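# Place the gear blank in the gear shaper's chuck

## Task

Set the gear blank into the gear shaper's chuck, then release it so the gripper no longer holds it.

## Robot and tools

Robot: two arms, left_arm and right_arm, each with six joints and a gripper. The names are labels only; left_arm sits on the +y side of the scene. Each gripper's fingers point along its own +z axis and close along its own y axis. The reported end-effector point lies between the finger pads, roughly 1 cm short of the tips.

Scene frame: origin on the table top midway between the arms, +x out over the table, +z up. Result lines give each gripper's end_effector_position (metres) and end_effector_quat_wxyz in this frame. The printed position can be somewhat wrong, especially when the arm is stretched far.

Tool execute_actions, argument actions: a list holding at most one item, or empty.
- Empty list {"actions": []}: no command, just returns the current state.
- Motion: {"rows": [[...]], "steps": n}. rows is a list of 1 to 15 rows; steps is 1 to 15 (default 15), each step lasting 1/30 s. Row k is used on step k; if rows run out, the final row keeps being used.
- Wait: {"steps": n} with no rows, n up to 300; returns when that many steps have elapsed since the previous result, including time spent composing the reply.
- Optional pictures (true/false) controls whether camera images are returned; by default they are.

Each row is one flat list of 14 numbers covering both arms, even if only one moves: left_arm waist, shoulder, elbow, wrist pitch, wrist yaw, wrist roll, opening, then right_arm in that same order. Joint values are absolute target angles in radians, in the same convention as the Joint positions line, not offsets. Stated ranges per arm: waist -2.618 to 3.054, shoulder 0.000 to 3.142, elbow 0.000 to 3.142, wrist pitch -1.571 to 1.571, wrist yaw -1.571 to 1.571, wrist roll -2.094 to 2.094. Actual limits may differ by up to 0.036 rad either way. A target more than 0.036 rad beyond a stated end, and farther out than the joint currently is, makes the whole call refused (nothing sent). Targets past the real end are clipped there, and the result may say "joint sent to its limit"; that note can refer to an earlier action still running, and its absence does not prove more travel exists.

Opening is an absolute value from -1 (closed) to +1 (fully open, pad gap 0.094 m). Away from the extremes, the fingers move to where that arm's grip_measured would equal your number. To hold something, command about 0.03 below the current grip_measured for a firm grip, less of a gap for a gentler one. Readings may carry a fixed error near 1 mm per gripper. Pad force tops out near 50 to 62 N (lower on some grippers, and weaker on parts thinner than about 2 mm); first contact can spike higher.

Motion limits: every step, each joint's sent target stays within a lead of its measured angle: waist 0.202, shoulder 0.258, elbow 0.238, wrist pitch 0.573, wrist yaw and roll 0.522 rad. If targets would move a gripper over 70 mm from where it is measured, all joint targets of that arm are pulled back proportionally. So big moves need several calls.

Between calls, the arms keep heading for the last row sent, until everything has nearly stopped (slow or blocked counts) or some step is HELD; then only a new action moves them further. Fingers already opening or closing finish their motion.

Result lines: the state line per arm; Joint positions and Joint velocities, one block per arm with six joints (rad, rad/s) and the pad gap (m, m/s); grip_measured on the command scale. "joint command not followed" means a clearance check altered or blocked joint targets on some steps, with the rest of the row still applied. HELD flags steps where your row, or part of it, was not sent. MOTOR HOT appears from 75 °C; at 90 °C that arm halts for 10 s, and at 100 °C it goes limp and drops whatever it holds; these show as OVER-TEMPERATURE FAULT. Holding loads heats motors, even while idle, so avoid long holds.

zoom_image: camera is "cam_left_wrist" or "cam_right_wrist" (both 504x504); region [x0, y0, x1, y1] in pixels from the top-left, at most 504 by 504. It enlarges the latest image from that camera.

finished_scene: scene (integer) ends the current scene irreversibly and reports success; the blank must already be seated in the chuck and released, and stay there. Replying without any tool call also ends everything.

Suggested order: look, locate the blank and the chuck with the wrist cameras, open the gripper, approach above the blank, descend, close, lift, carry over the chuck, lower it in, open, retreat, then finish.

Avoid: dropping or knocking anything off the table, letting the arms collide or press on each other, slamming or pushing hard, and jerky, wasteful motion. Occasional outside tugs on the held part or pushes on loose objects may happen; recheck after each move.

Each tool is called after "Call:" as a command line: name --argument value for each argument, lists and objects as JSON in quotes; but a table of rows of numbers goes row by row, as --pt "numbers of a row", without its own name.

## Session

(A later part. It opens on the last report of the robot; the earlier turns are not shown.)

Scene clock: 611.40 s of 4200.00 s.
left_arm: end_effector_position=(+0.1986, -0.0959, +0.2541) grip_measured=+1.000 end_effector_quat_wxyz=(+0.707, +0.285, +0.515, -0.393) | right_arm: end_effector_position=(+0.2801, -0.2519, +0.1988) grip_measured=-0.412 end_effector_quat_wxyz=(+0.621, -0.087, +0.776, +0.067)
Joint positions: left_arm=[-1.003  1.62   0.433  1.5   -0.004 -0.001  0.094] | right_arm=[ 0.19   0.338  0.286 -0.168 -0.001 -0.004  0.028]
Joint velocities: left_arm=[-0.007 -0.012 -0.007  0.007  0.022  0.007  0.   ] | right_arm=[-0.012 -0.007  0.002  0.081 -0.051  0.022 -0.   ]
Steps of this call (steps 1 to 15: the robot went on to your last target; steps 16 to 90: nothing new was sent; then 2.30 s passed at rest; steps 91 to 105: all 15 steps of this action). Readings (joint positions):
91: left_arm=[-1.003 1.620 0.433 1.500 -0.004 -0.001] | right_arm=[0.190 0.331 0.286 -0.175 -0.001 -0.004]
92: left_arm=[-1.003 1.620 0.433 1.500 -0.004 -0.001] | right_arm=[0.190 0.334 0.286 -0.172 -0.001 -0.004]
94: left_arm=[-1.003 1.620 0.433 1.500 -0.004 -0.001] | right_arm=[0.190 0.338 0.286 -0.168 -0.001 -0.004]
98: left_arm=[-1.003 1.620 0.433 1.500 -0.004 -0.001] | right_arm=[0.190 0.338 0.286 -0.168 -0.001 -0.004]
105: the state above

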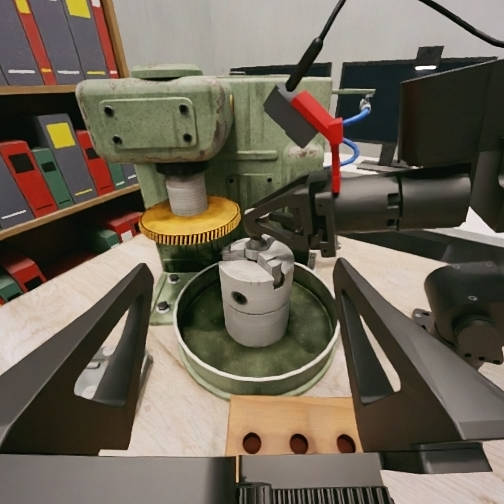

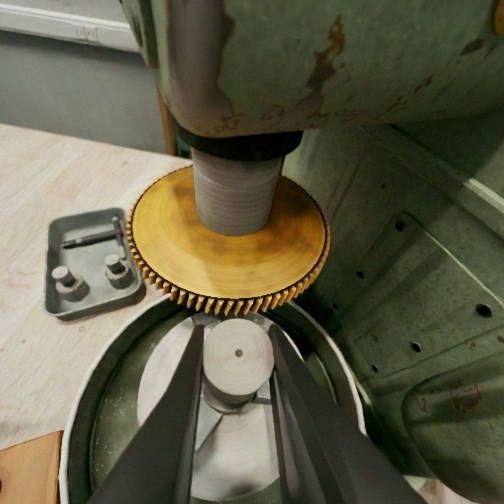

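Call:
execute_actions --actions '[{"rows":[[-1.01,1.62,0.45,1.5,0,0,1,0.172,0.335,0.262,-0.2,0,0,-0.46]],"steps":15}]'

Call:
zoom_image --camera "cam_left_wrist" --region '[225,205,295,275]'

Scene clock: 614.63 s of 4200.00 s.
left_arm: end_effector_position=(+0.1986, -0.0959, +0.2541) grip_measured=+1.000 end_effector_quat_wxyz=(+0.707, +0.285, +0.515, -0.393) | right_arm: end_effector_position=(+0.2801, -0.2521, +0.1988) grip_measured=-0.412 end_effector_quat_wxyz=(+0.621, -0.087, +0.776, +0.069)
Joint positions: left_arm=[-1.003  1.62   0.433  1.5   -0.004 -0.001  0.094] | right_arm=[ 0.184  0.338  0.286 -0.168 -0.008 -0.004  0.028]
Joint velocities: left_arm=[ 0.017 -0.007 -0.007 -0.066 -0.051 -0.066  0.   ] | right_arm=[ 0.007  0.002 -0.007 -0.066  0.037 -0.066 -0.   ]
Steps of this call (steps 1 to 15: the robot went on to your last target; steps 16 to 82: nothing new was sent; steps 83 to 97: all 15 steps of this action). Readings (joint positions):
83: left_arm=[-1.003 1.620 0.433 1.500 -0.004 -0.001] | right_arm=[0.188 0.338 0.286 -0.168 -0.002 -0.004]
84: left_arm=[-1.003 1.620 0.433 1.500 -0.004 -0.001] | right_arm=[0.186 0.338 0.286 -0.168 -0.005 -0.004]
86: left_arm=[-1.003 1.620 0.433 1.500 -0.004 -0.001] | right_arm=[0.185 0.338 0.286 -0.168 -0.007 -0.004]
90: left_arm=[-1.003 1.620 0.433 1.500 -0.004 -0.001] | right_arm=[0.184 0.338 0.286 -0.168 -0.008 -0.004]
97: the state above

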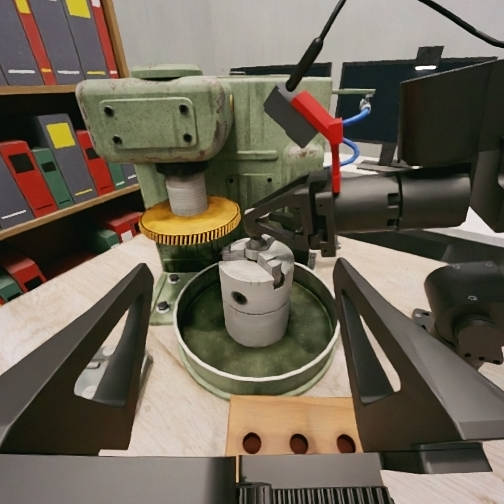

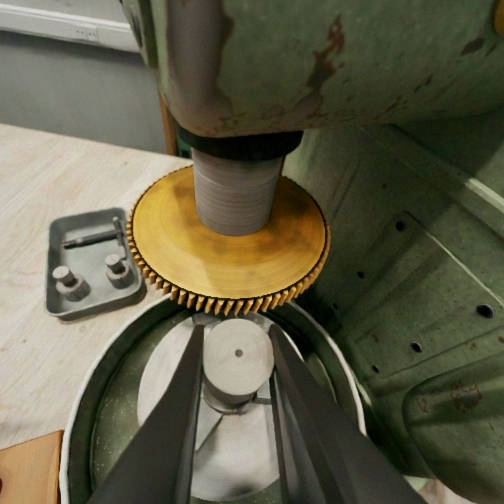

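Region (225, 205, 295, 275) of cam_left_wrist's 504x504 image, scaled by 7.200, with more detail than that image has.

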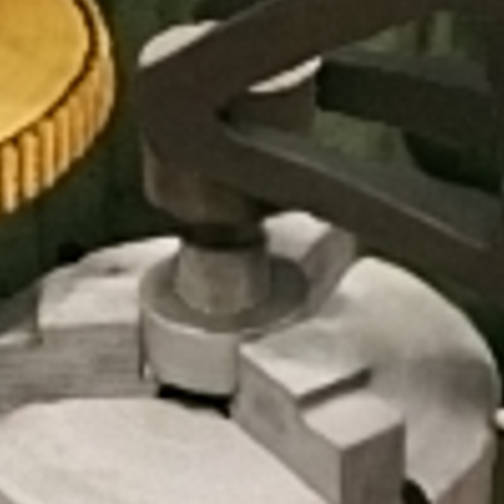

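Call:
execute_actions --actions '[{"rows":[[-1.01,1.62,0.45,1.5,0,0,1,0.184,0.33,0.30,-0.135,-0.008,0,-0.46],[-1.01,1.62,0.45,1.5,0,0,1,0.184,0.33,0.30,-0.135,-0.008,0,-0.46],[-1.01,1.62,0.45,1.5,0,0,1,0.184,0.33,0.30,-0.135,-0.008,0,-0.46],[-1.01,1.62,0.45,1.5,0,0,1,0.184,0.33,0.30,-0.135,-0.008,0,-0.39]],"steps":15}]'

Call:
zoom_image --camera "cam_left_wrist" --region '[225,205,295,275]'

Scene clock: 621.07 s of 4200.00 s.
left_arm: end_effector_position=(+0.1986, -0.0959, +0.2541) grip_measured=+1.000 end_effector_quat_wxyz=(+0.707, +0.285, +0.515, -0.393) | right_arm: end_effector_position=(+0.2803, -0.2520, +0.1999) grip_measured=-0.386 end_effector_quat_wxyz=(+0.623, -0.087, +0.774, +0.069)
Joint positions: left_arm=[-1.003  1.62   0.433  1.5   -0.004 -0.001  0.094] | right_arm=[ 0.184  0.338  0.286 -0.164 -0.009 -0.004  0.029]
Joint velocities: left_arm=[-0.002  0.002 -0.007  0.022 -0.051  0.037  0.   ] | right_arm=[ 0.002 -0.007  0.012  0.037 -0.007  0.037 -0.001]
Steps of this call (steps 1 to 15: the robot went on to your last target; steps 16 to 90: nothing new was sent; then 2.93 s passed at rest; steps 91 to 105: all 15 steps of this action). Readings (joint positions):
91: left_arm=[-1.003 1.620 0.433 1.500 -0.004 -0.001] | right_arm=[0.184 0.338 0.286 -0.164 -0.009 -0.004]
92: left_arm=[-1.003 1.620 0.433 1.500 -0.004 -0.001] | right_arm=[0.184 0.338 0.286 -0.164 -0.009 -0.004]
94: left_arm=[-1.003 1.620 0.433 1.500 -0.004 -0.001] | right_arm=[0.184 0.338 0.286 -0.164 -0.009 -0.004]
98: left_arm=[-1.003 1.620 0.433 1.500 -0.004 -0.001] | right_arm=[0.184 0.338 0.286 -0.164 -0.009 -0.004]
105: the state above

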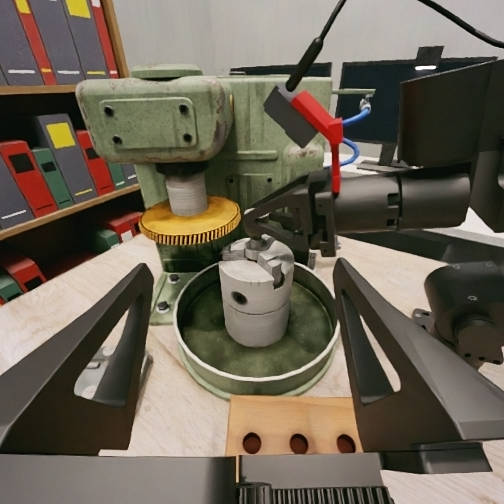

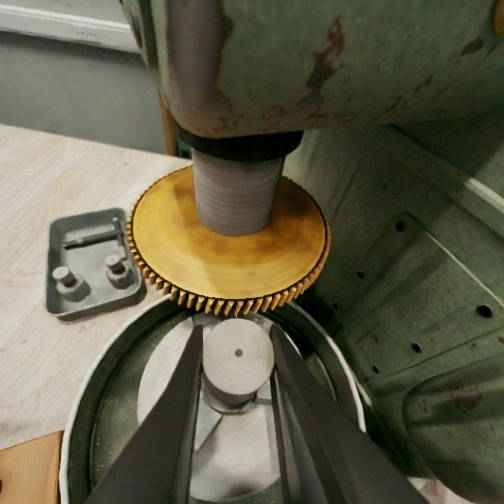

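Region (225, 205, 295, 275) of cam_left_wrist's 504x504 image, scaled by 7.200, with more detail than that image has.

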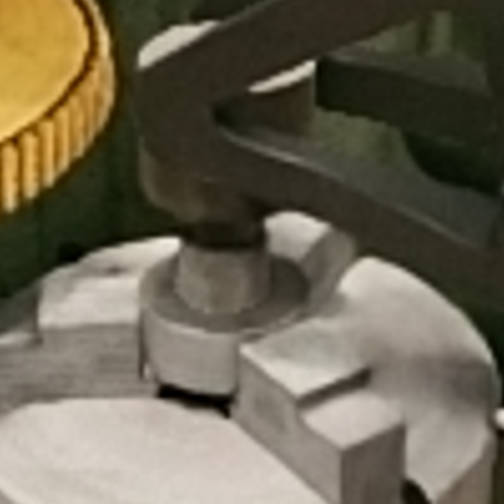

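Call:
execute_actions --actions '[{"rows":[[-1.01,1.62,0.45,1.5,0,0,1,0.184,0.33,0.30,-0.135,-0.008,0,-0.47],[-1.01,1.62,0.45,1.5,0,0,1,0.184,0.33,0.30,-0.135,-0.008,0,-0.47],[-1.01,1.62,0.45,1.5,0,0,1,0.184,0.33,0.30,-0.135,-0.008,0,-0.47],[-1.01,1.62,0.45,1.5,0,0,1,0.184,0.33,0.30,-0.135,-0.008,0,-0.47],[-1.01,1.62,0.45,1.5,0,0,1,0.184,0.33,0.30,-0.135,-0.008,0,-0.47],[-1.01,1.62,0.45,1.5,0,0,1,0.184,0.33,0.30,-0.135,-0.008,0,-0.47],[-1.01,1.62,0.45,1.5,0,0,1,0.184,0.33,0.28,-0.18,-0.008,0,-0.47],[-1.01,1.62,0.45,1.5,0,0,1,0.184,0.33,0.27,-0.21,-0.008,0,-0.47],[-1.01,1.62,0.45,1.5,0,0,1,0.184,0.33,0.26,-0.24,-0.008,0,-0.47],[-1.01,1.62,0.45,1.5,0,0,1,0.184,0.33,0.25,-0.27,-0.008,0,-0.47],[-1.01,1.62,0.45,1.5,0,0,1,0.184,0.33,0.24,-0.30,-0.008,0,-0.47]],"steps":15}]'

Call:
zoom_image --camera "cam_left_wrist" --region '[225,205,295,275]'

Scene clock: 630.70 s of 4200.00 s.
left_arm: end_effector_position=(+0.1986, -0.0959, +0.2541) grip_measured=+1.000 end_effector_quat_wxyz=(+0.707, +0.285, +0.515, -0.393) | right_arm: end_effector_position=(+0.2799, -0.2521, +0.1979) grip_measured=-0.413 end_effector_quat_wxyz=(+0.620, -0.088, +0.777, +0.069)
Joint positions: left_arm=[-1.003  1.62   0.433  1.5   -0.004 -0.001  0.094] | right_arm=[ 0.184  0.338  0.286 -0.172 -0.009 -0.004  0.028]
Joint velocities: left_arm=[-0.017 -0.007 -0.007  0.051  0.051  0.022  0.   ] | right_arm=[ 0.002 -0.002  0.012  0.066 -0.051  0.037 -0.   ]
Steps of this call (steps 1 to 15: the robot went on to your last target; steps 16 to 90: nothing new was sent; then 6.13 s passed at rest; steps 91 to 105: all 15 steps of this action). Readings (joint positions):
91: left_arm=[-1.003 1.620 0.433 1.500 -0.004 -0.001] | right_arm=[0.184 0.338 0.286 -0.164 -0.009 -0.004]
92: left_arm=[-1.003 1.620 0.433 1.500 -0.004 -0.001] | right_arm=[0.184 0.338 0.286 -0.164 -0.009 -0.004]
94: left_arm=[-1.003 1.620 0.433 1.500 -0.004 -0.001] | right_arm=[0.184 0.338 0.286 -0.164 -0.009 -0.004]
98: left_arm=[-1.003 1.620 0.433 1.500 -0.004 -0.001] | right_arm=[0.184 0.338 0.286 -0.167 -0.009 -0.004]
105: the state above

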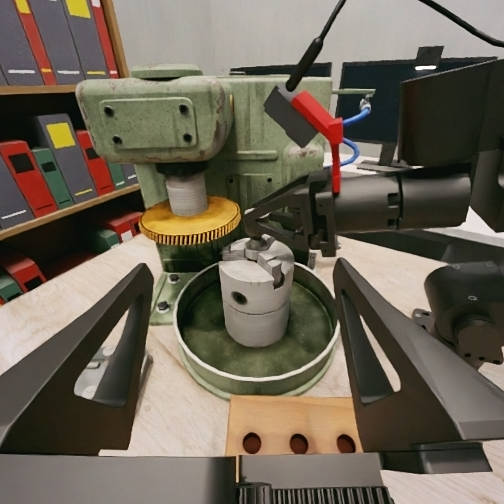

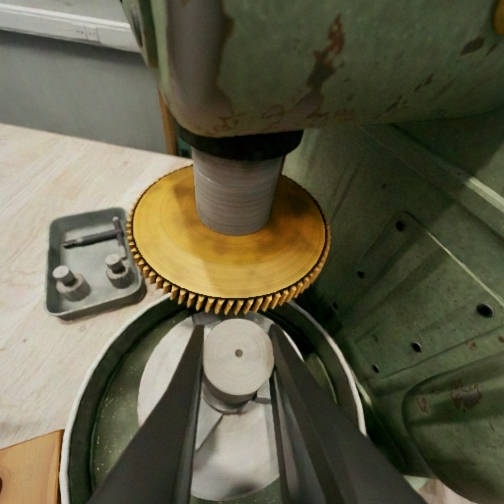

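Region (225, 205, 295, 275) of cam_left_wrist's 504x504 image, scaled by 7.200, with more detail than that image has.

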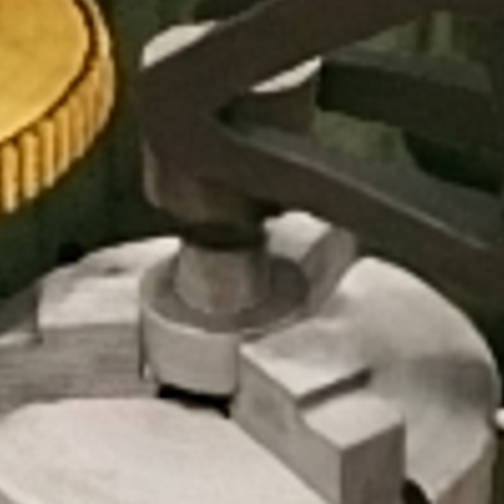

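Call:
execute_actions --actions '[{"rows":[[-1.01,1.62,0.45,1.5,0,0,1,0.184,0.33,0.30,-0.14,-0.008,0,-0.47],[-1.01,1.62,0.45,1.5,0,0,1,0.184,0.33,0.30,-0.14,-0.008,0,-0.47],[-1.01,1.62,0.45,1.5,0,0,1,0.184,0.33,0.30,-0.14,-0.008,0,-0.47],[-1.01,1.62,0.45,1.5,0,0,1,0.184,0.32,0.30,-0.145,-0.008,0,-0.47],[-1.01,1.62,0.45,1.5,0,0,1,0.184,0.314,0.30,-0.15,-0.008,0,-0.47],[-1.01,1.62,0.45,1.5,0,0,1,0.184,0.31,0.30,-0.155,-0.008,0,-0.47]],"steps":15}]'

Call:
zoom_image --camera "cam_left_wrist" --region '[225,205,295,275]'

Scene clock: 642.10 s of 4200.00 s.
left_arm: end_effector_position=(+0.1986, -0.0959, +0.2541) grip_measured=+1.000 end_effector_quat_wxyz=(+0.707, +0.285, +0.515, -0.393) | right_arm: end_effector_position=(+0.2803, -0.2520, +0.1999) grip_measured=-0.413 end_effector_quat_wxyz=(+0.623, -0.087, +0.775, +0.069)
Joint positions: left_arm=[-1.003  1.62   0.433  1.5   -0.004 -0.001  0.094] | right_arm=[ 0.184  0.338  0.286 -0.164 -0.009 -0.004  0.028]
Joint velocities: left_arm=[-0.012 -0.002  0.007 -0.022 -0.081  0.007  0.   ] | right_arm=[ 0.002 -0.007  0.002 -0.037 -0.022 -0.022 -0.001]
Steps of this call (steps 1 to 15: the robot went on to your last target; steps 16 to 90: nothing new was sent; then 7.90 s passed at rest; steps 91 to 105: all 15 steps of this action). Readings (joint positions):
91: left_arm=[-1.003 1.620 0.433 1.500 -0.004 -0.001] | right_arm=[0.184 0.338 0.286 -0.165 -0.009 -0.004]
92: left_arm=[-1.003 1.620 0.433 1.500 -0.004 -0.001] | right_arm=[0.184 0.338 0.286 -0.164 -0.009 -0.004]
94: left_arm=[-1.003 1.620 0.433 1.500 -0.004 -0.001] | right_arm=[0.184 0.338 0.286 -0.164 -0.009 -0.004]
98: left_arm=[-1.003 1.620 0.433 1.500 -0.004 -0.001] | right_arm=[0.184 0.338 0.286 -0.164 -0.009 -0.004]
105: the state above

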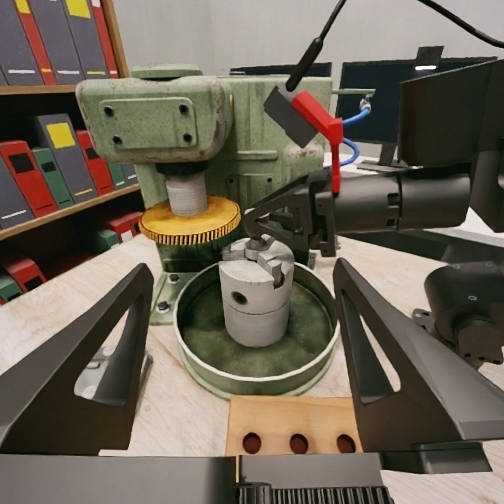

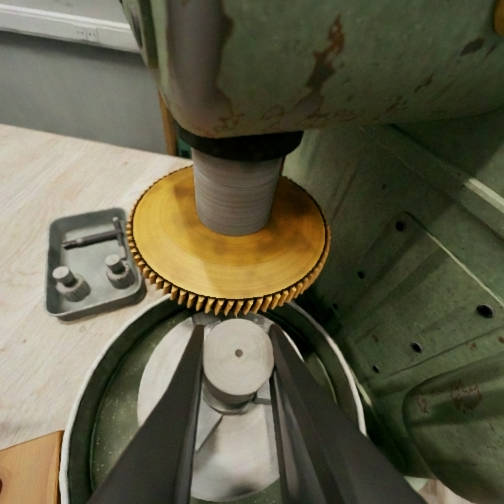

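Region (225, 205, 295, 275) of cam_left_wrist's 504x504 image, scaled by 7.200, with more detail than that image has.

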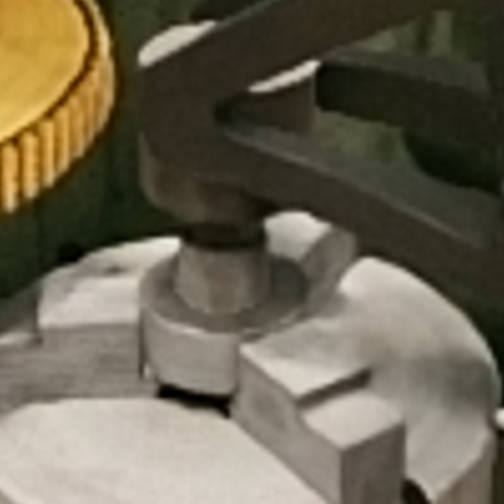

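Call:
execute_actions --actions '[{"rows":[[-1.01,1.62,0.45,1.5,0,0,1,0.184,0.300,0.30,-0.15,-0.008,0,-0.47],[-1.01,1.62,0.45,1.5,0,0,1,0.184,0.300,0.30,-0.15,-0.008,0,-0.47],[-1.01,1.62,0.45,1.5,0,0,1,0.184,0.322,0.30,-0.16,-0.008,0,-0.47]],"steps":15}]'

Call:
zoom_image --camera "cam_left_wrist" --region '[225,205,295,275]'

Scene clock: 648.27 s of 4200.00 s.
left_arm: end_effector_position=(+0.1986, -0.0959, +0.2541) grip_measured=+1.000 end_effector_quat_wxyz=(+0.707, +0.285, +0.515, -0.393) | right_arm: end_effector_position=(+0.2795, -0.2521, +0.2001) grip_measured=-0.413 end_effector_quat_wxyz=(+0.623, -0.087, +0.774, +0.069)
Joint positions: left_arm=[-1.003  1.62   0.433  1.5   -0.004 -0.001  0.094] | right_arm=[ 0.184  0.332  0.286 -0.17  -0.009 -0.004  0.028]
Joint velocities: left_arm=[ 0.002 -0.017  0.002  0.037  0.037  0.007  0.   ] | right_arm=[-0.012  0.007 -0.002  0.007 -0.022 -0.022 -0.001]
Steps of this call (steps 1 to 15: the robot went on to your last target; steps 16 to 90: nothing new was sent; then 2.67 s passed at rest; steps 91 to 105: all 15 steps of this action). Readings (joint positions):
91: left_arm=[-1.003 1.620 0.433 1.500 -0.004 -0.001] | right_arm=[0.184 0.336 0.286 -0.165 -0.009 -0.004]
92: left_arm=[-1.003 1.620 0.433 1.500 -0.004 -0.001] | right_arm=[0.184 0.333 0.286 -0.168 -0.009 -0.004]
94: left_arm=[-1.003 1.620 0.433 1.500 -0.004 -0.001] | right_arm=[0.184 0.332 0.286 -0.170 -0.009 -0.004]
98: left_arm=[-1.003 1.620 0.433 1.500 -0.004 -0.001] | right_arm=[0.184 0.332 0.286 -0.170 -0.009 -0.004]
105: the state above

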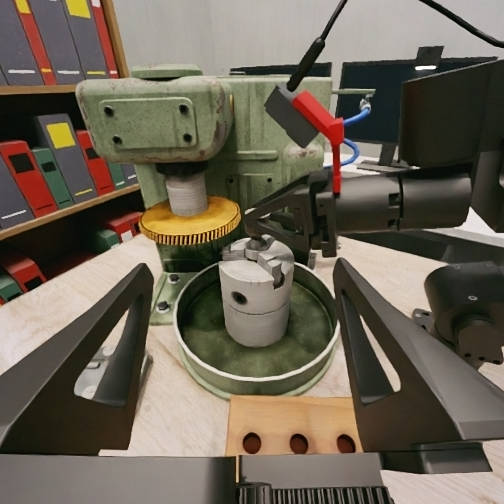

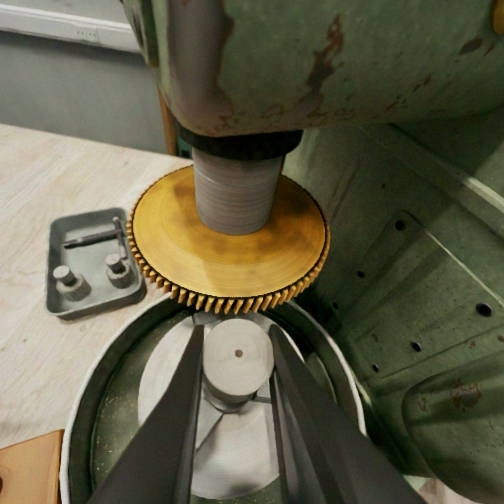

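Region (225, 205, 295, 275) of cam_left_wrist's 504x504 image, scaled by 7.200, with more detail than that image has.

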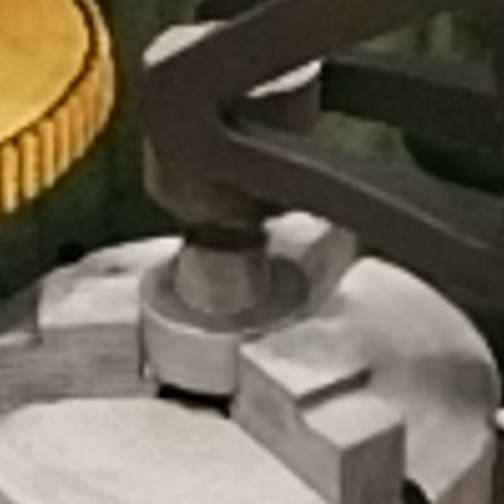

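Call:
execute_actions --actions '[{"rows":[[-1.01,1.62,0.45,1.5,0,0,1,0.184,0.35,0.28,-0.2,-0.008,0,-0.5],[-1.01,1.62,0.45,1.5,0,0,1,0.184,0.355,0.26,-0.25,-0.008,0,-0.5],[-1.01,1.62,0.45,1.5,0,0,1,0.184,0.36,0.24,-0.3,-0.008,0,-0.5],[-1.01,1.62,0.45,1.5,0,0,1,0.184,0.365,0.22,-0.35,-0.008,0,-0.5],[-1.01,1.62,0.45,1.5,0,0,1,0.184,0.37,0.20,-0.4,-0.008,0,-0.5],[-1.01,1.62,0.45,1.5,0,0,1,0.184,0.375,0.19,-0.43,-0.008,0,-0.5]],"steps":15}]'

Call:
zoom_image --camera "cam_left_wrist" --region '[225,205,295,275]'

Scene clock: 657.03 s of 4200.00 s.
left_arm: end_effector_position=(+0.1986, -0.0959, +0.2541) grip_measured=+1.000 end_effector_quat_wxyz=(+0.707, +0.285, +0.515, -0.393) | right_arm: end_effector_position=(+0.2798, -0.2520, +0.1961) grip_measured=-0.413 end_effector_quat_wxyz=(+0.620, -0.088, +0.777, +0.069)
Joint positions: left_arm=[-1.003  1.62   0.433  1.5   -0.004 -0.001  0.094] | right_arm=[ 0.184  0.336  0.279 -0.168 -0.009 -0.004  0.028]
Joint velocities: left_arm=[-0.002  0.002  0.007 -0.066  0.007  0.037  0.   ] | right_arm=[-0.007  0.007 -0.007 -0.007 -0.081  0.007 -0.   ]
Steps of this call (steps 1 to 15: the robot went on to your last target; steps 16 to 90: nothing new was sent; then 5.27 s passed at rest; steps 91 to 105: all 15 steps of this action). Readings (joint positions):
91: left_arm=[-1.003 1.620 0.433 1.500 -0.004 -0.001] | right_arm=[0.184 0.333 0.286 -0.172 -0.009 -0.004]
92: left_arm=[-1.003 1.620 0.433 1.500 -0.004 -0.001] | right_arm=[0.184 0.335 0.286 -0.173 -0.009 -0.004]
94: left_arm=[-1.003 1.620 0.433 1.500 -0.004 -0.001] | right_arm=[0.184 0.336 0.283 -0.174 -0.009 -0.004]
98: left_arm=[-1.003 1.620 0.433 1.500 -0.004 -0.001] | right_arm=[0.184 0.336 0.279 -0.169 -0.009 -0.004]
105: the state above

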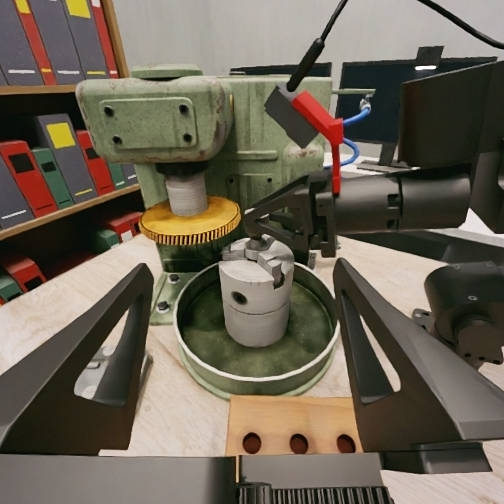

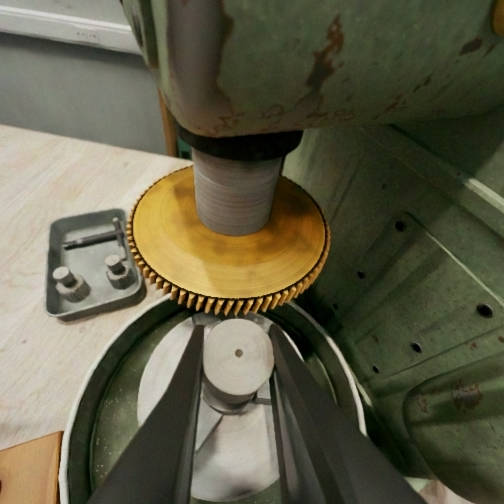

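Region (225, 205, 295, 275) of cam_left_wrist's 504x504 image, scaled by 7.200, with more detail than that image has.

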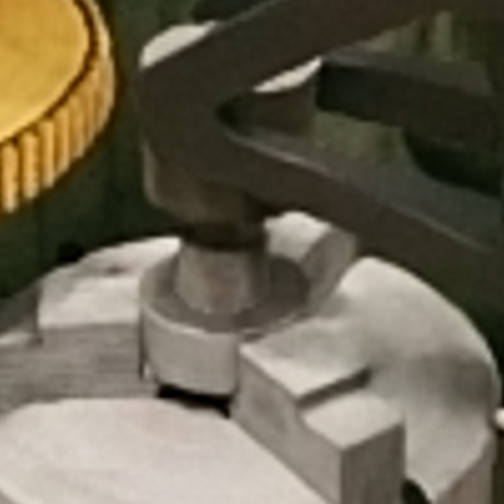

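Call:
execute_actions --actions '[{"rows":[[-1.01,1.62,0.45,1.5,0,0,1,0.184,0.335,0.30,-0.14,-0.008,0,-0.47],[-1.01,1.62,0.45,1.5,0,0,1,0.184,0.335,0.30,-0.14,-0.008,0,-0.47],[-1.01,1.62,0.45,1.5,0,0,1,0.184,0.335,0.33,-0.16,-0.008,0,-0.47],[-1.01,1.62,0.45,1.5,0,0,1,0.184,0.335,0.35,-0.18,-0.008,0,-0.47],[-1.01,1.62,0.45,1.5,0,0,1,0.184,0.335,0.37,-0.2,-0.008,0,-0.47]],"steps":15}]'

Call:
zoom_image --camera "cam_left_wrist" --region '[240,222,275,257]'

Scene clock: 664.90 s of 4200.00 s.
left_arm: end_effector_position=(+0.1986, -0.0959, +0.2541) grip_measured=+1.000 end_effector_quat_wxyz=(+0.707, +0.285, +0.515, -0.393) | right_arm: end_effector_position=(+0.2784, -0.2524, +0.2008) grip_measured=-0.413 end_effector_quat_wxyz=(+0.612, -0.088, +0.783, +0.068)
Joint positions: left_arm=[-1.003  1.62   0.433  1.5   -0.004 -0.001  0.094] | right_arm=[ 0.184  0.346  0.316 -0.214 -0.009 -0.004  0.028]
Joint velocities: left_arm=[ 0.007  0.012 -0.012  0.022 -0.051  0.051  0.   ] | right_arm=[ 0.017  0.002 -0.012 -0.022 -0.007 -0.007  0.   ]
Steps of this call (steps 1 to 15: the robot went on to your last target; steps 16 to 90: nothing new was sent; then 4.37 s passed at rest; steps 91 to 105: all 15 steps of this action). Readings (joint positions):
91: left_arm=[-1.003 1.620 0.433 1.500 -0.004 -0.001] | right_arm=[0.184 0.336 0.281 -0.158 -0.009 -0.004]
92: left_arm=[-1.003 1.620 0.433 1.500 -0.004 -0.001] | right_arm=[0.184 0.336 0.281 -0.158 -0.009 -0.004]
94: left_arm=[-1.003 1.620 0.433 1.500 -0.004 -0.001] | right_arm=[0.184 0.336 0.291 -0.174 -0.009 -0.004]
98: left_arm=[-1.003 1.620 0.433 1.500 -0.004 -0.001] | right_arm=[0.184 0.344 0.314 -0.211 -0.009 -0.004]
105: the state above

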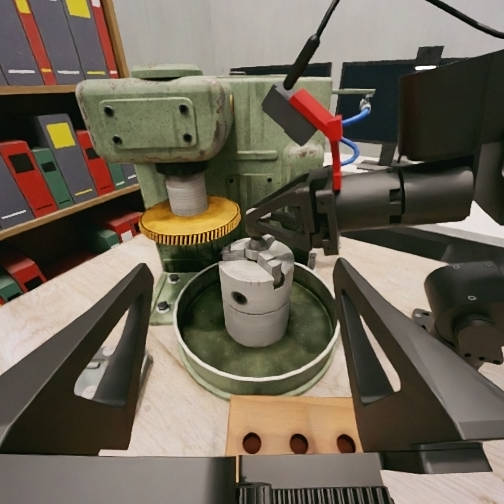

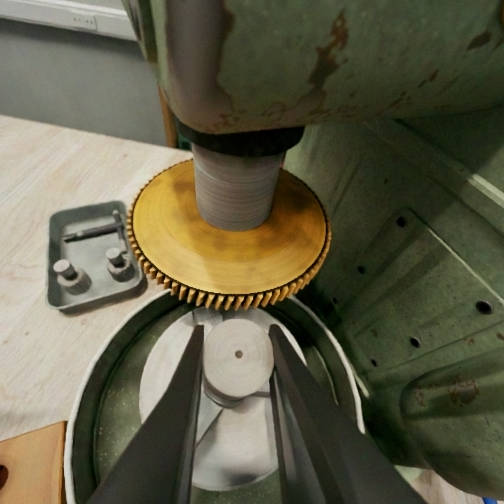

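Region (240, 222, 275, 257) of cam_left_wrist's 504x504 image, scaled by 14.400, with more detail than that image has.

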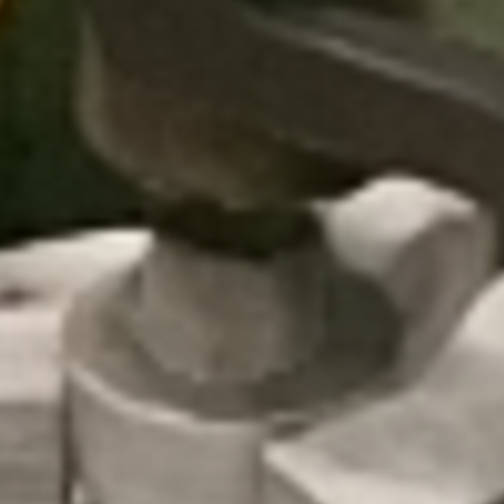

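Call:
execute_actions --actions '[{"rows":[[-1.01,1.62,0.45,1.5,0,0,1,0.184,0.36,0.30,-0.16,-0.008,0,-0.47],[-1.01,1.62,0.45,1.5,0,0,1,0.184,0.365,0.28,-0.16,-0.008,0,-0.47],[-1.01,1.62,0.45,1.5,0,0,1,0.184,0.37,0.265,-0.16,-0.008,0,-0.47]],"steps":15}]'

Call:
zoom_image --camera "cam_left_wrist" --region '[225,205,295,275]'

Scene clock: 673.13 s of 4200.00 s.
left_arm: end_effector_position=(+0.1986, -0.0959, +0.2541) grip_measured=+1.000 end_effector_quat_wxyz=(+0.707, +0.285, +0.515, -0.393) | right_arm: end_effector_position=(+0.2815, -0.2517, +0.1993) grip_measured=-0.413 end_effector_quat_wxyz=(+0.620, -0.088, +0.777, +0.069)
Joint positions: left_arm=[-1.003  1.62   0.433  1.5   -0.004 -0.001  0.094] | right_arm=[ 0.184  0.352  0.291 -0.163 -0.009 -0.004  0.028]
Joint velocities: left_arm=[-0.007  0.022 -0.002 -0.007 -0.051 -0.095  0.   ] | right_arm=[ 0.002  0.002 -0.007  0.037 -0.022  0.007  0.   ]
Steps of this call (steps 1 to 15: the robot went on to your last target; steps 16 to 90: nothing new was sent; then 4.73 s passed at rest; steps 91 to 105: all 15 steps of this action). Readings (joint positions):
91: left_arm=[-1.003 1.620 0.433 1.500 -0.004 -0.001] | right_arm=[0.184 0.349 0.313 -0.210 -0.009 -0.004]
92: left_arm=[-1.003 1.620 0.433 1.500 -0.004 -0.001] | right_arm=[0.184 0.350 0.308 -0.200 -0.009 -0.004]
94: left_arm=[-1.003 1.620 0.433 1.500 -0.004 -0.001] | right_arm=[0.184 0.352 0.297 -0.176 -0.009 -0.004]
98: left_arm=[-1.003 1.620 0.433 1.500 -0.004 -0.001] | right_arm=[0.184 0.352 0.291 -0.164 -0.009 -0.004]
105: the state above

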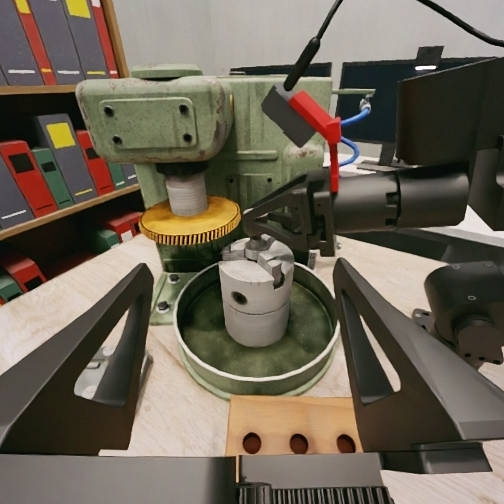

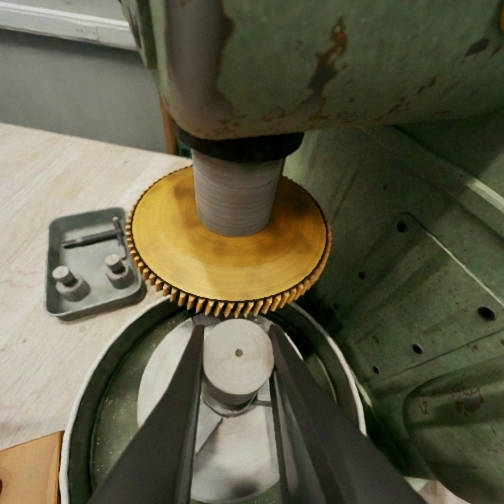

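Region (225, 205, 295, 275) of cam_left_wrist's 504x504 image, scaled by 7.200, with more detail than that image has.

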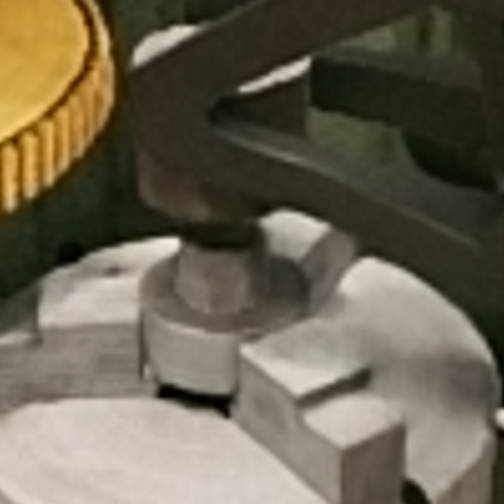

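Call:
execute_actions --actions '[{"rows":[[-1.01,1.62,0.45,1.5,0,0,1,0.184,0.335,0.27,-0.2,-0.008,0.03,-0.47],[-1.01,1.62,0.45,1.5,0,0,1,0.184,0.335,0.27,-0.2,-0.008,0.06,-0.47],[-1.01,1.62,0.45,1.5,0,0,1,0.184,0.335,0.27,-0.2,-0.008,0.09,-0.47],[-1.01,1.62,0.45,1.5,0,0,1,0.184,0.335,0.27,-0.2,-0.008,0.12,-0.47]],"steps":15}]' --pictures false

Call:
execute_actions --actions '[{"rows":[[-1.01,1.62,0.45,1.5,0,0,1,0.184,0.335,0.27,-0.2,-0.008,0.06,-0.47],[-1.01,1.62,0.45,1.5,0,0,1,0.184,0.335,0.27,-0.2,-0.008,0.0,-0.47],[-1.01,1.62,0.45,1.5,0,0,1,0.184,0.335,0.27,-0.2,-0.008,-0.03,-0.47],[-1.01,1.62,0.45,1.5,0,0,1,0.184,0.335,0.27,-0.2,-0.008,-0.06,-0.47],[-1.01,1.62,0.45,1.5,0,0,1,0.184,0.335,0.27,-0.2,-0.008,-0.09,-0.47],[-1.01,1.62,0.45,1.5,0,0,1,0.184,0.335,0.27,-0.2,-0.008,-0.12,-0.47]],"steps":15}]' --pictures false

Scene clock: 686.40 s of 4200.00 s.
left_arm: end_effector_position=(+0.1986, -0.0959, +0.2541) grip_measured=+1.000 end_effector_quat_wxyz=(+0.707, +0.285, +0.515, -0.393) | right_arm: end_effector_position=(+0.2816, -0.2526, +0.1989) grip_measured=-0.413 end_effector_quat_wxyz=(+0.618, -0.066, +0.779, +0.082)
Joint positions: left_arm=[-1.003  1.62   0.433  1.5   -0.004 -0.001  0.094] | right_arm=[ 0.184  0.352  0.291 -0.164 -0.004  0.047  0.028]
Joint velocities: left_arm=[-0.002 -0.007 -0.002 -0.11  -0.037  0.037  0.   ] | right_arm=[ 0.017 -0.017  0.007  0.007 -0.037  0.095  0.001]
Steps of this call (steps 1 to 15: the robot went on to your last target; steps 16 to 90: nothing new was sent; then 9.77 s passed at rest; steps 91 to 105: all 15 steps of this action). Readings (joint positions):
91: left_arm=[-1.003 1.620 0.433 1.500 -0.004 -0.001] | right_arm=[0.184 0.352 0.291 -0.164 -0.009 -0.001]
92: left_arm=[-1.003 1.620 0.433 1.500 -0.004 -0.001] | right_arm=[0.184 0.352 0.291 -0.164 -0.009 0.006]
94: left_arm=[-1.003 1.620 0.433 1.500 -0.004 -0.001] | right_arm=[0.184 0.352 0.291 -0.164 -0.006 0.027]
98: left_arm=[-1.003 1.620 0.433 1.500 -0.004 -0.001] | right_arm=[0.184 0.352 0.291 -0.164 -0.004 0.045]
105: the state above

Scene clock: 686.90 s of 4200.00 s.
left_arm: end_effector_position=(+0.1986, -0.0959, +0.2541) grip_measured=+1.000 end_effector_quat_wxyz=(+0.707, +0.285, +0.515, -0.393) | right_arm: end_effector_position=(+0.2802, -0.2497, +0.1943) grip_measured=-0.413 end_effector_quat_wxyz=(+0.615, -0.119, +0.778, +0.052)
Joint positions: left_arm=[-1.003  1.62   0.433  1.5   -0.004 -0.001  0.094] | right_arm=[ 0.184  0.352  0.286 -0.175 -0.022 -0.072  0.028]
Joint velocities: left_arm=[-0.002  0.012  0.002 -0.022 -0.022  0.007  0.   ] | right_arm=[-0.022  0.002 -0.012 -0.037 -0.022  0.007 -0.   ]
Steps of this call (steps 1 to 15: all 15 steps of this action). Readings (joint positions):
1: left_arm=[-1.003 1.620 0.433 1.500 -0.004 -0.001] | right_arm=[0.184 0.352 0.291 -0.164 -0.004 0.043]
2: left_arm=[-1.003 1.620 0.433 1.500 -0.004 -0.001] | right_arm=[0.184 0.352 0.291 -0.164 -0.004 0.032]
4: left_arm=[-1.003 1.620 0.433 1.500 -0.004 -0.001] | right_arm=[0.184 0.352 0.291 -0.164 -0.005 0.013]
8: left_arm=[-1.003 1.620 0.433 1.500 -0.004 -0.001] | right_arm=[0.184 0.352 0.291 -0.171 -0.018 -0.049]
15: the state above

Roll was the issue (≈ −0.05 offset). Continue down.

Call:
execute_actions --actions '[{"rows":[[-1.01,1.62,0.45,1.5,0,0,1,0.184,0.335,0.25,-0.16,-0.02,-0.06,-0.47],[-1.01,1.62,0.45,1.5,0,0,1,0.184,0.335,0.24,-0.15,-0.02,-0.06,-0.47],[-1.01,1.62,0.45,1.5,0,0,1,0.184,0.33,0.23,-0.14,-0.02,-0.06,-0.47]],"steps":15}]'

Call:
zoom_image --camera "cam_left_wrist" --region '[225,205,295,275]'

Scene clock: 695.23 s of 4200.00 s.
left_arm: end_effector_position=(+0.1986, -0.0959, +0.2541) grip_measured=+1.000 end_effector_quat_wxyz=(+0.707, +0.285, +0.515, -0.393) | right_arm: end_effector_position=(+0.2806, -0.2495, +0.1939) grip_measured=-0.413 end_effector_quat_wxyz=(+0.624, -0.113, +0.771, +0.056)
Joint positions: left_arm=[-1.003  1.62   0.433  1.5   -0.004 -0.001  0.094] | right_arm=[ 0.184  0.336  0.261 -0.14  -0.022 -0.061  0.028]
Joint velocities: left_arm=[-0.012 -0.002 -0.007 -0.022 -0.037 -0.051  0.   ] | right_arm=[-0.012  0.007 -0.002 -0.007 -0.051 -0.022 -0.001]
Steps of this call (steps 1 to 15: the robot went on to your last target; steps 16 to 90: nothing new was sent; then 4.83 s passed at rest; steps 91 to 105: all 15 steps of this action). Readings (joint positions):
91: left_arm=[-1.003 1.620 0.433 1.500 -0.004 -0.001] | right_arm=[0.184 0.352 0.283 -0.170 -0.022 -0.068]
92: left_arm=[-1.003 1.620 0.433 1.500 -0.004 -0.001] | right_arm=[0.184 0.350 0.279 -0.164 -0.022 -0.064]
94: left_arm=[-1.003 1.620 0.433 1.500 -0.004 -0.001] | right_arm=[0.184 0.341 0.268 -0.150 -0.022 -0.062]
98: left_arm=[-1.003 1.620 0.433 1.500 -0.004 -0.001] | right_arm=[0.184 0.336 0.261 -0.141 -0.022 -0.061]
105: the state above

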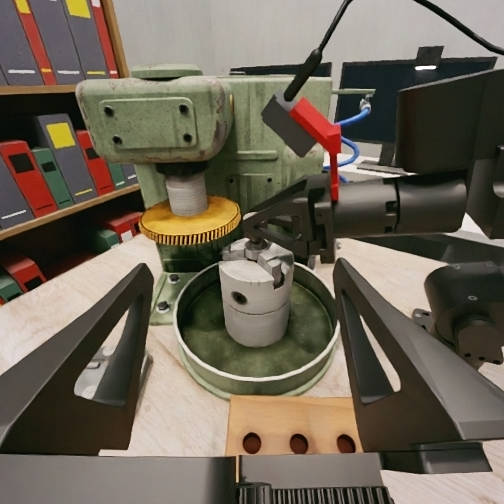

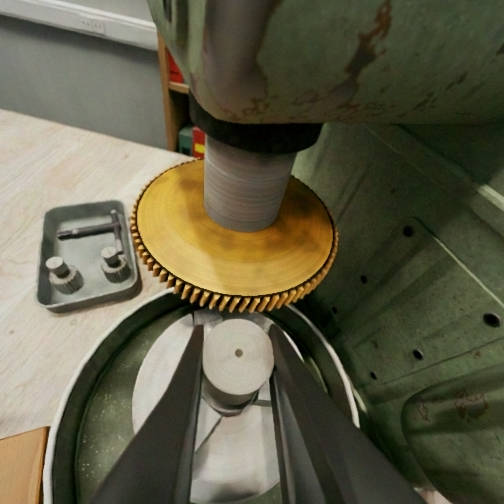

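Region (225, 205, 295, 275) of cam_left_wrist's 504x504 image, scaled by 7.200, with more detail than that image has.

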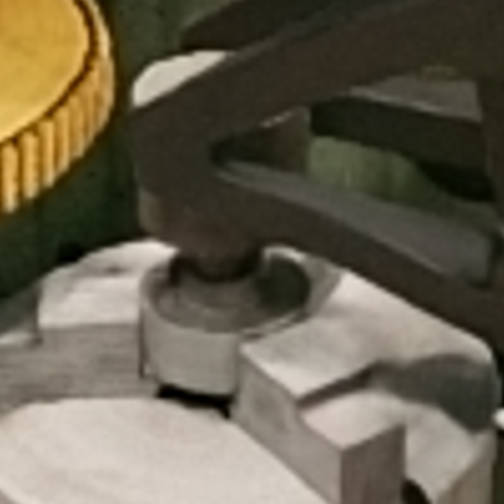

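Sweep roll back under push via wrist.

Call:
execute_actions --actions '[{"rows":[[-1.01,1.62,0.45,1.5,0,0,1,0.184,0.32,0.24,-0.18,-0.015,-0.04,-0.47],[-1.01,1.62,0.45,1.5,0,0,1,0.184,0.32,0.24,-0.18,-0.015,-0.02,-0.47],[-1.01,1.62,0.45,1.5,0,0,1,0.184,0.32,0.24,-0.18,-0.015,0.0,-0.47],[-1.01,1.62,0.45,1.5,0,0,1,0.184,0.32,0.24,-0.18,-0.015,0.02,-0.47]],"steps":15}]' --pictures false

Scene clock: 700.30 s of 4200.00 s.
left_arm: end_effector_position=(+0.1986, -0.0959, +0.2541) grip_measured=+1.000 end_effector_quat_wxyz=(+0.707, +0.285, +0.515, -0.393) | right_arm: end_effector_position=(+0.2802, -0.2502, +0.1922) grip_measured=-0.413 end_effector_quat_wxyz=(+0.621, -0.100, +0.774, +0.065)
Joint positions: left_arm=[-1.003  1.62   0.433  1.5   -0.004 -0.001  0.094] | right_arm=[ 0.184  0.334  0.26  -0.147 -0.019 -0.029  0.028]
Joint velocities: left_arm=[-0.037 -0.007 -0.017 -0.037 -0.11  -0.066  0.   ] | right_arm=[-0.017 -0.007 -0.012 -0.037 -0.022 -0.022 -0.001]
Steps of this call (steps 1 to 15: the robot went on to your last target; steps 16 to 90: nothing new was sent; then 1.57 s passed at rest; steps 91 to 105: all 15 steps of this action). Readings (joint positions):
91: left_arm=[-1.003 1.620 0.433 1.500 -0.004 -0.001] | right_arm=[0.184 0.334 0.261 -0.141 -0.022 -0.058]
92: left_arm=[-1.003 1.620 0.433 1.500 -0.004 -0.001] | right_arm=[0.184 0.334 0.261 -0.142 -0.022 -0.053]
94: left_arm=[-1.003 1.620 0.433 1.500 -0.004 -0.001] | right_arm=[0.184 0.334 0.260 -0.147 -0.020 -0.037]
98: left_arm=[-1.003 1.620 0.433 1.500 -0.004 -0.001] | right_arm=[0.184 0.334 0.260 -0.147 -0.019 -0.030]
105: the state above

Call:
execute_actions --actions '[{"rows":[[-1.01,1.62,0.45,1.5,0,0,1,0.184,0.318,0.232,-0.18,-0.02,-0.03,-0.47],[-1.01,1.62,0.45,1.5,0,0,1,0.184,0.318,0.232,-0.18,-0.02,-0.045,-0.47],[-1.01,1.62,0.45,1.5,0,0,1,0.184,0.318,0.232,-0.18,-0.02,-0.055,-0.47],[-1.01,1.62,0.45,1.5,0,0,1,0.184,0.318,0.232,-0.18,-0.02,-0.065,-0.47]],"steps":15}]' --pictures false

Scene clock: 712.63 s of 4200.00 s.
left_arm: end_effector_position=(+0.1986, -0.0959, +0.2541) grip_measured=+1.000 end_effector_quat_wxyz=(+0.707, +0.285, +0.515, -0.393) | right_arm: end_effector_position=(+0.2801, -0.2499, +0.1922) grip_measured=-0.413 end_effector_quat_wxyz=(+0.622, -0.110, +0.773, +0.058)
Joint positions: left_arm=[-1.003  1.62   0.433  1.5   -0.004 -0.001  0.094] | right_arm=[ 0.184  0.334  0.26  -0.147 -0.021 -0.052  0.028]
Joint velocities: left_arm=[-0.032  0.002  0.002  0.051 -0.022 -0.066  0.   ] | right_arm=[-0.017  0.007 -0.012 -0.037 -0.007 -0.066  0.   ]
Steps of this call (steps 1 to 15: the robot went on to your last target; steps 16 to 90: nothing new was sent; then 8.83 s passed at rest; steps 91 to 105: all 15 steps of this action). Readings (joint positions):
91: left_arm=[-1.003 1.620 0.433 1.500 -0.004 -0.001] | right_arm=[0.184 0.334 0.260 -0.147 -0.019 -0.033]
92: left_arm=[-1.003 1.620 0.433 1.500 -0.004 -0.001] | right_arm=[0.184 0.334 0.260 -0.147 -0.019 -0.037]
94: left_arm=[-1.003 1.620 0.433 1.500 -0.004 -0.001] | right_arm=[0.184 0.334 0.260 -0.147 -0.019 -0.044]
98: left_arm=[-1.003 1.620 0.433 1.500 -0.004 -0.001] | right_arm=[0.184 0.334 0.260 -0.147 -0.020 -0.050]
105: the state above

Call:
execute_actions --actions '[{"rows":[[-1.01,1.62,0.45,1.5,0,0,1,0.184,0.325,0.275,-0.115,-0.02,-0.045,-0.47],[-1.01,1.62,0.45,1.5,0,0,1,0.184,0.325,0.275,-0.115,-0.02,-0.045,-0.47],[-1.01,1.62,0.45,1.5,0,0,1,0.184,0.325,0.275,-0.115,-0.02,-0.045,-0.47],[-1.01,1.62,0.45,1.5,0,0,1,0.184,0.325,0.275,-0.115,-0.02,-0.045,-0.37]],"steps":15}]'

Call:
zoom_image --camera "cam_left_wrist" --region '[225,205,295,275]'

Scene clock: 719.97 s of 4200.00 s.
left_arm: end_effector_position=(+0.1986, -0.0959, +0.2541) grip_measured=+1.000 end_effector_quat_wxyz=(+0.707, +0.285, +0.515, -0.393) | right_arm: end_effector_position=(+0.2802, -0.2499, +0.1927) grip_measured=-0.371 end_effector_quat_wxyz=(+0.623, -0.110, +0.773, +0.058)
Joint positions: left_arm=[-1.003  1.62   0.433  1.5   -0.004 -0.001  0.094] | right_arm=[ 0.184  0.334  0.26  -0.145 -0.021 -0.052  0.03 ]
Joint velocities: left_arm=[ 0.007 -0.007  0.002  0.037 -0.081 -0.007  0.   ] | right_arm=[-0.002  0.002 -0.012 -0.037  0.037 -0.095  0.001]
Steps of this call (steps 1 to 15: the robot went on to your last target; steps 16 to 90: nothing new was sent; then 3.83 s passed at rest; steps 91 to 105: all 15 steps of this action). Readings (joint positions):
91: left_arm=[-1.003 1.620 0.433 1.500 -0.004 -0.001] | right_arm=[0.184 0.334 0.260 -0.145 -0.021 -0.052]
92: left_arm=[-1.003 1.620 0.433 1.500 -0.004 -0.001] | right_arm=[0.184 0.334 0.260 -0.145 -0.021 -0.052]
94: left_arm=[-1.003 1.620 0.433 1.500 -0.004 -0.001] | right_arm=[0.184 0.334 0.260 -0.145 -0.021 -0.052]
98: left_arm=[-1.003 1.620 0.433 1.500 -0.004 -0.001] | right_arm=[0.184 0.334 0.260 -0.145 -0.021 -0.052]
105: the state above

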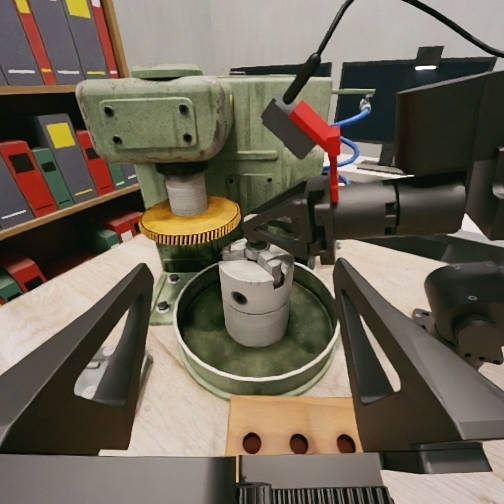

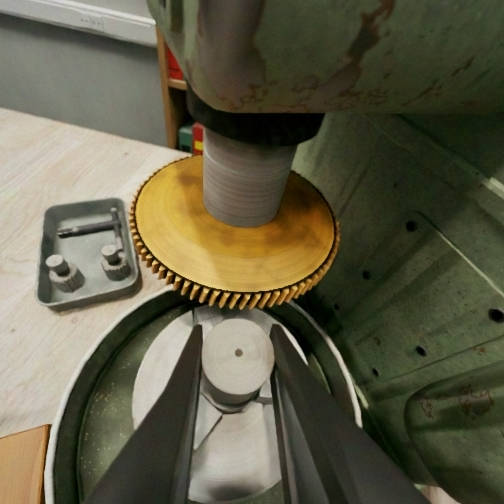

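Region (225, 205, 295, 275) of cam_left_wrist's 504x504 image, scaled by 7.200, with more detail than that image has.

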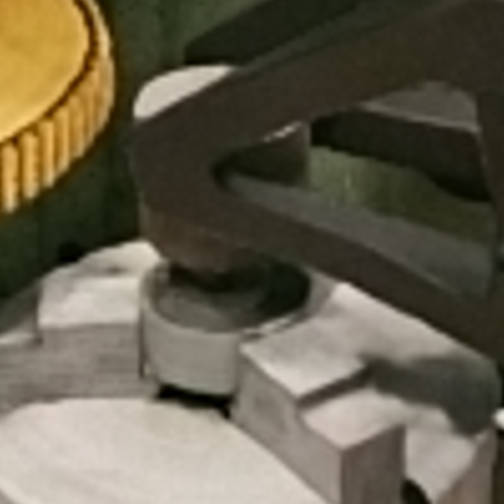

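Call:
execute_actions --actions '[{"rows":[[-1.01,1.62,0.45,1.5,0,0,1,0.184,0.325,0.275,-0.08,-0.02,-0.035,-0.37],[-1.01,1.62,0.45,1.5,0,0,1,0.184,0.325,0.275,-0.08,-0.02,-0.035,-0.37],[-1.01,1.62,0.45,1.5,0,0,1,0.184,0.325,0.275,-0.08,-0.02,-0.035,-0.37],[-1.01,1.62,0.45,1.5,0,0,1,0.184,0.325,0.275,-0.08,-0.02,-0.035,-0.37],[-1.01,1.62,0.45,1.5,0,0,1,0.184,0.325,0.275,-0.08,-0.02,-0.035,-0.37],[-1.01,1.62,0.45,1.5,0,0,1,0.184,0.325,0.275,-0.08,-0.02,-0.035,-0.37],[-1.01,1.62,0.45,1.5,0,0,1,0.184,0.325,0.275,-0.08,-0.02,-0.035,-0.37],[-1.01,1.62,0.45,1.5,0,0,1,0.184,0.325,0.275,-0.08,-0.02,-0.035,-0.37],[-1.01,1.62,0.45,1.5,0,0,1,0.184,0.325,0.275,-0.08,-0.02,-0.045,-0.47]],"steps":15}]' --pictures false

Call:
execute_actions --actions '[{"rows":[[-1.01,1.62,0.45,1.5,0,0,1,0.184,0.325,0.25,-0.13,-0.02,-0.045,-0.47],[-1.01,1.62,0.45,1.5,0,0,1,0.184,0.325,0.235,-0.16,-0.02,-0.045,-0.47],[-1.01,1.62,0.45,1.5,0,0,1,0.184,0.325,0.22,-0.19,-0.02,-0.045,-0.47],[-1.01,1.62,0.45,1.5,0,0,1,0.184,0.325,0.205,-0.22,-0.02,-0.045,-0.47]],"steps":15}]'

Call:
zoom_image --camera "cam_left_wrist" --region '[225,205,295,275]'

Scene clock: 737.20 s of 4200.00 s.
left_arm: end_effector_position=(+0.1986, -0.0959, +0.2541) grip_measured=+1.000 end_effector_quat_wxyz=(+0.707, +0.285, +0.515, -0.393) | right_arm: end_effector_position=(+0.2811, -0.2497, +0.1969) grip_measured=-0.419 end_effector_quat_wxyz=(+0.629, -0.106, +0.768, +0.061)
Joint positions: left_arm=[-1.003  1.62   0.433  1.5   -0.004 -0.001  0.094] | right_arm=[ 0.184  0.334  0.26  -0.128 -0.021 -0.045  0.027]
Joint velocities: left_arm=[ 0.012 -0.007 -0.002 -0.066  0.007 -0.007  0.   ] | right_arm=[-0.007  0.007  0.002 -0.022  0.007 -0.007 -0.   ]
Steps of this call (steps 1 to 15: the robot went on to your last target; steps 16 to 90: nothing new was sent; then 13.73 s passed at rest; steps 91 to 105: all 15 steps of this action). Readings (joint positions):
91: left_arm=[-1.003 1.620 0.433 1.500 -0.004 -0.001] | right_arm=[0.184 0.334 0.260 -0.144 -0.021 -0.051]
92: left_arm=[-1.003 1.620 0.433 1.500 -0.004 -0.001] | right_arm=[0.184 0.334 0.260 -0.142 -0.021 -0.049]
94: left_arm=[-1.003 1.620 0.433 1.500 -0.004 -0.001] | right_arm=[0.184 0.334 0.260 -0.139 -0.021 -0.047]
98: left_arm=[-1.003 1.620 0.433 1.500 -0.004 -0.001] | right_arm=[0.184 0.334 0.260 -0.130 -0.021 -0.045]
105: the state above

Scene clock: 737.70 s of 4200.00 s.
left_arm: end_effector_position=(+0.1986, -0.0959, +0.2541) grip_measured=+1.000 end_effector_quat_wxyz=(+0.707, +0.285, +0.515, -0.393) | right_arm: end_effector_position=(+0.2808, -0.2497, +0.1863) grip_measured=-0.419 end_effector_quat_wxyz=(+0.621, -0.107, +0.774, +0.060)
Joint positions: left_arm=[-1.003  1.62   0.433  1.5   -0.004 -0.001  0.094] | right_arm=[ 0.184  0.334  0.238 -0.129 -0.021 -0.045  0.027]
Joint velocities: left_arm=[ 0.017  0.007 -0.012 -0.066  0.051 -0.081  0.   ] | right_arm=[ 0.012 -0.012 -0.012  0.022 -0.051  0.022 -0.   ]
Steps of this call (steps 1 to 15: all 15 steps of this action). Readings (joint positions):
1: left_arm=[-1.003 1.620 0.433 1.500 -0.004 -0.001] | right_arm=[0.184 0.334 0.260 -0.130 -0.021 -0.045]
2: left_arm=[-1.003 1.620 0.433 1.500 -0.004 -0.001] | right_arm=[0.184 0.334 0.257 -0.133 -0.021 -0.045]
4: left_arm=[-1.003 1.620 0.433 1.500 -0.004 -0.001] | right_arm=[0.184 0.334 0.247 -0.132 -0.021 -0.045]
8: left_arm=[-1.003 1.620 0.433 1.500 -0.004 -0.001] | right_arm=[0.184 0.334 0.239 -0.129 -0.021 -0.045]
15: the state above

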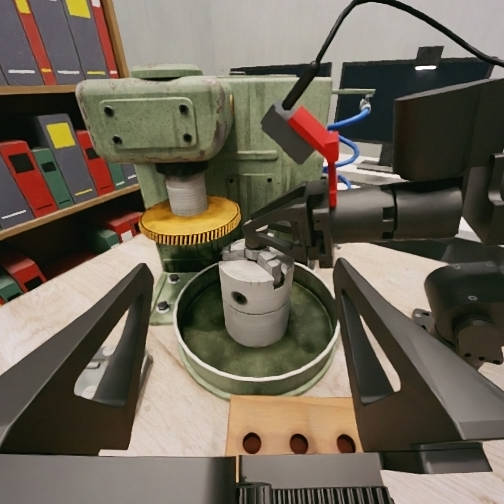

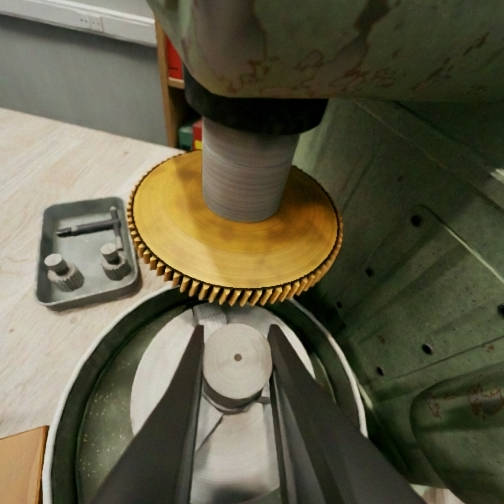

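Region (225, 205, 295, 275) of cam_left_wrist's 504x504 image, scaled by 7.200, with more detail than that image has.

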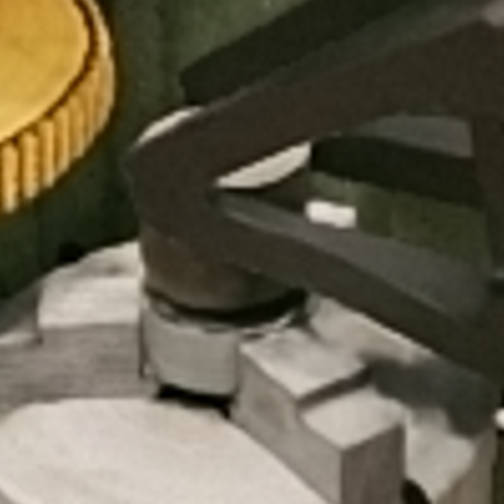

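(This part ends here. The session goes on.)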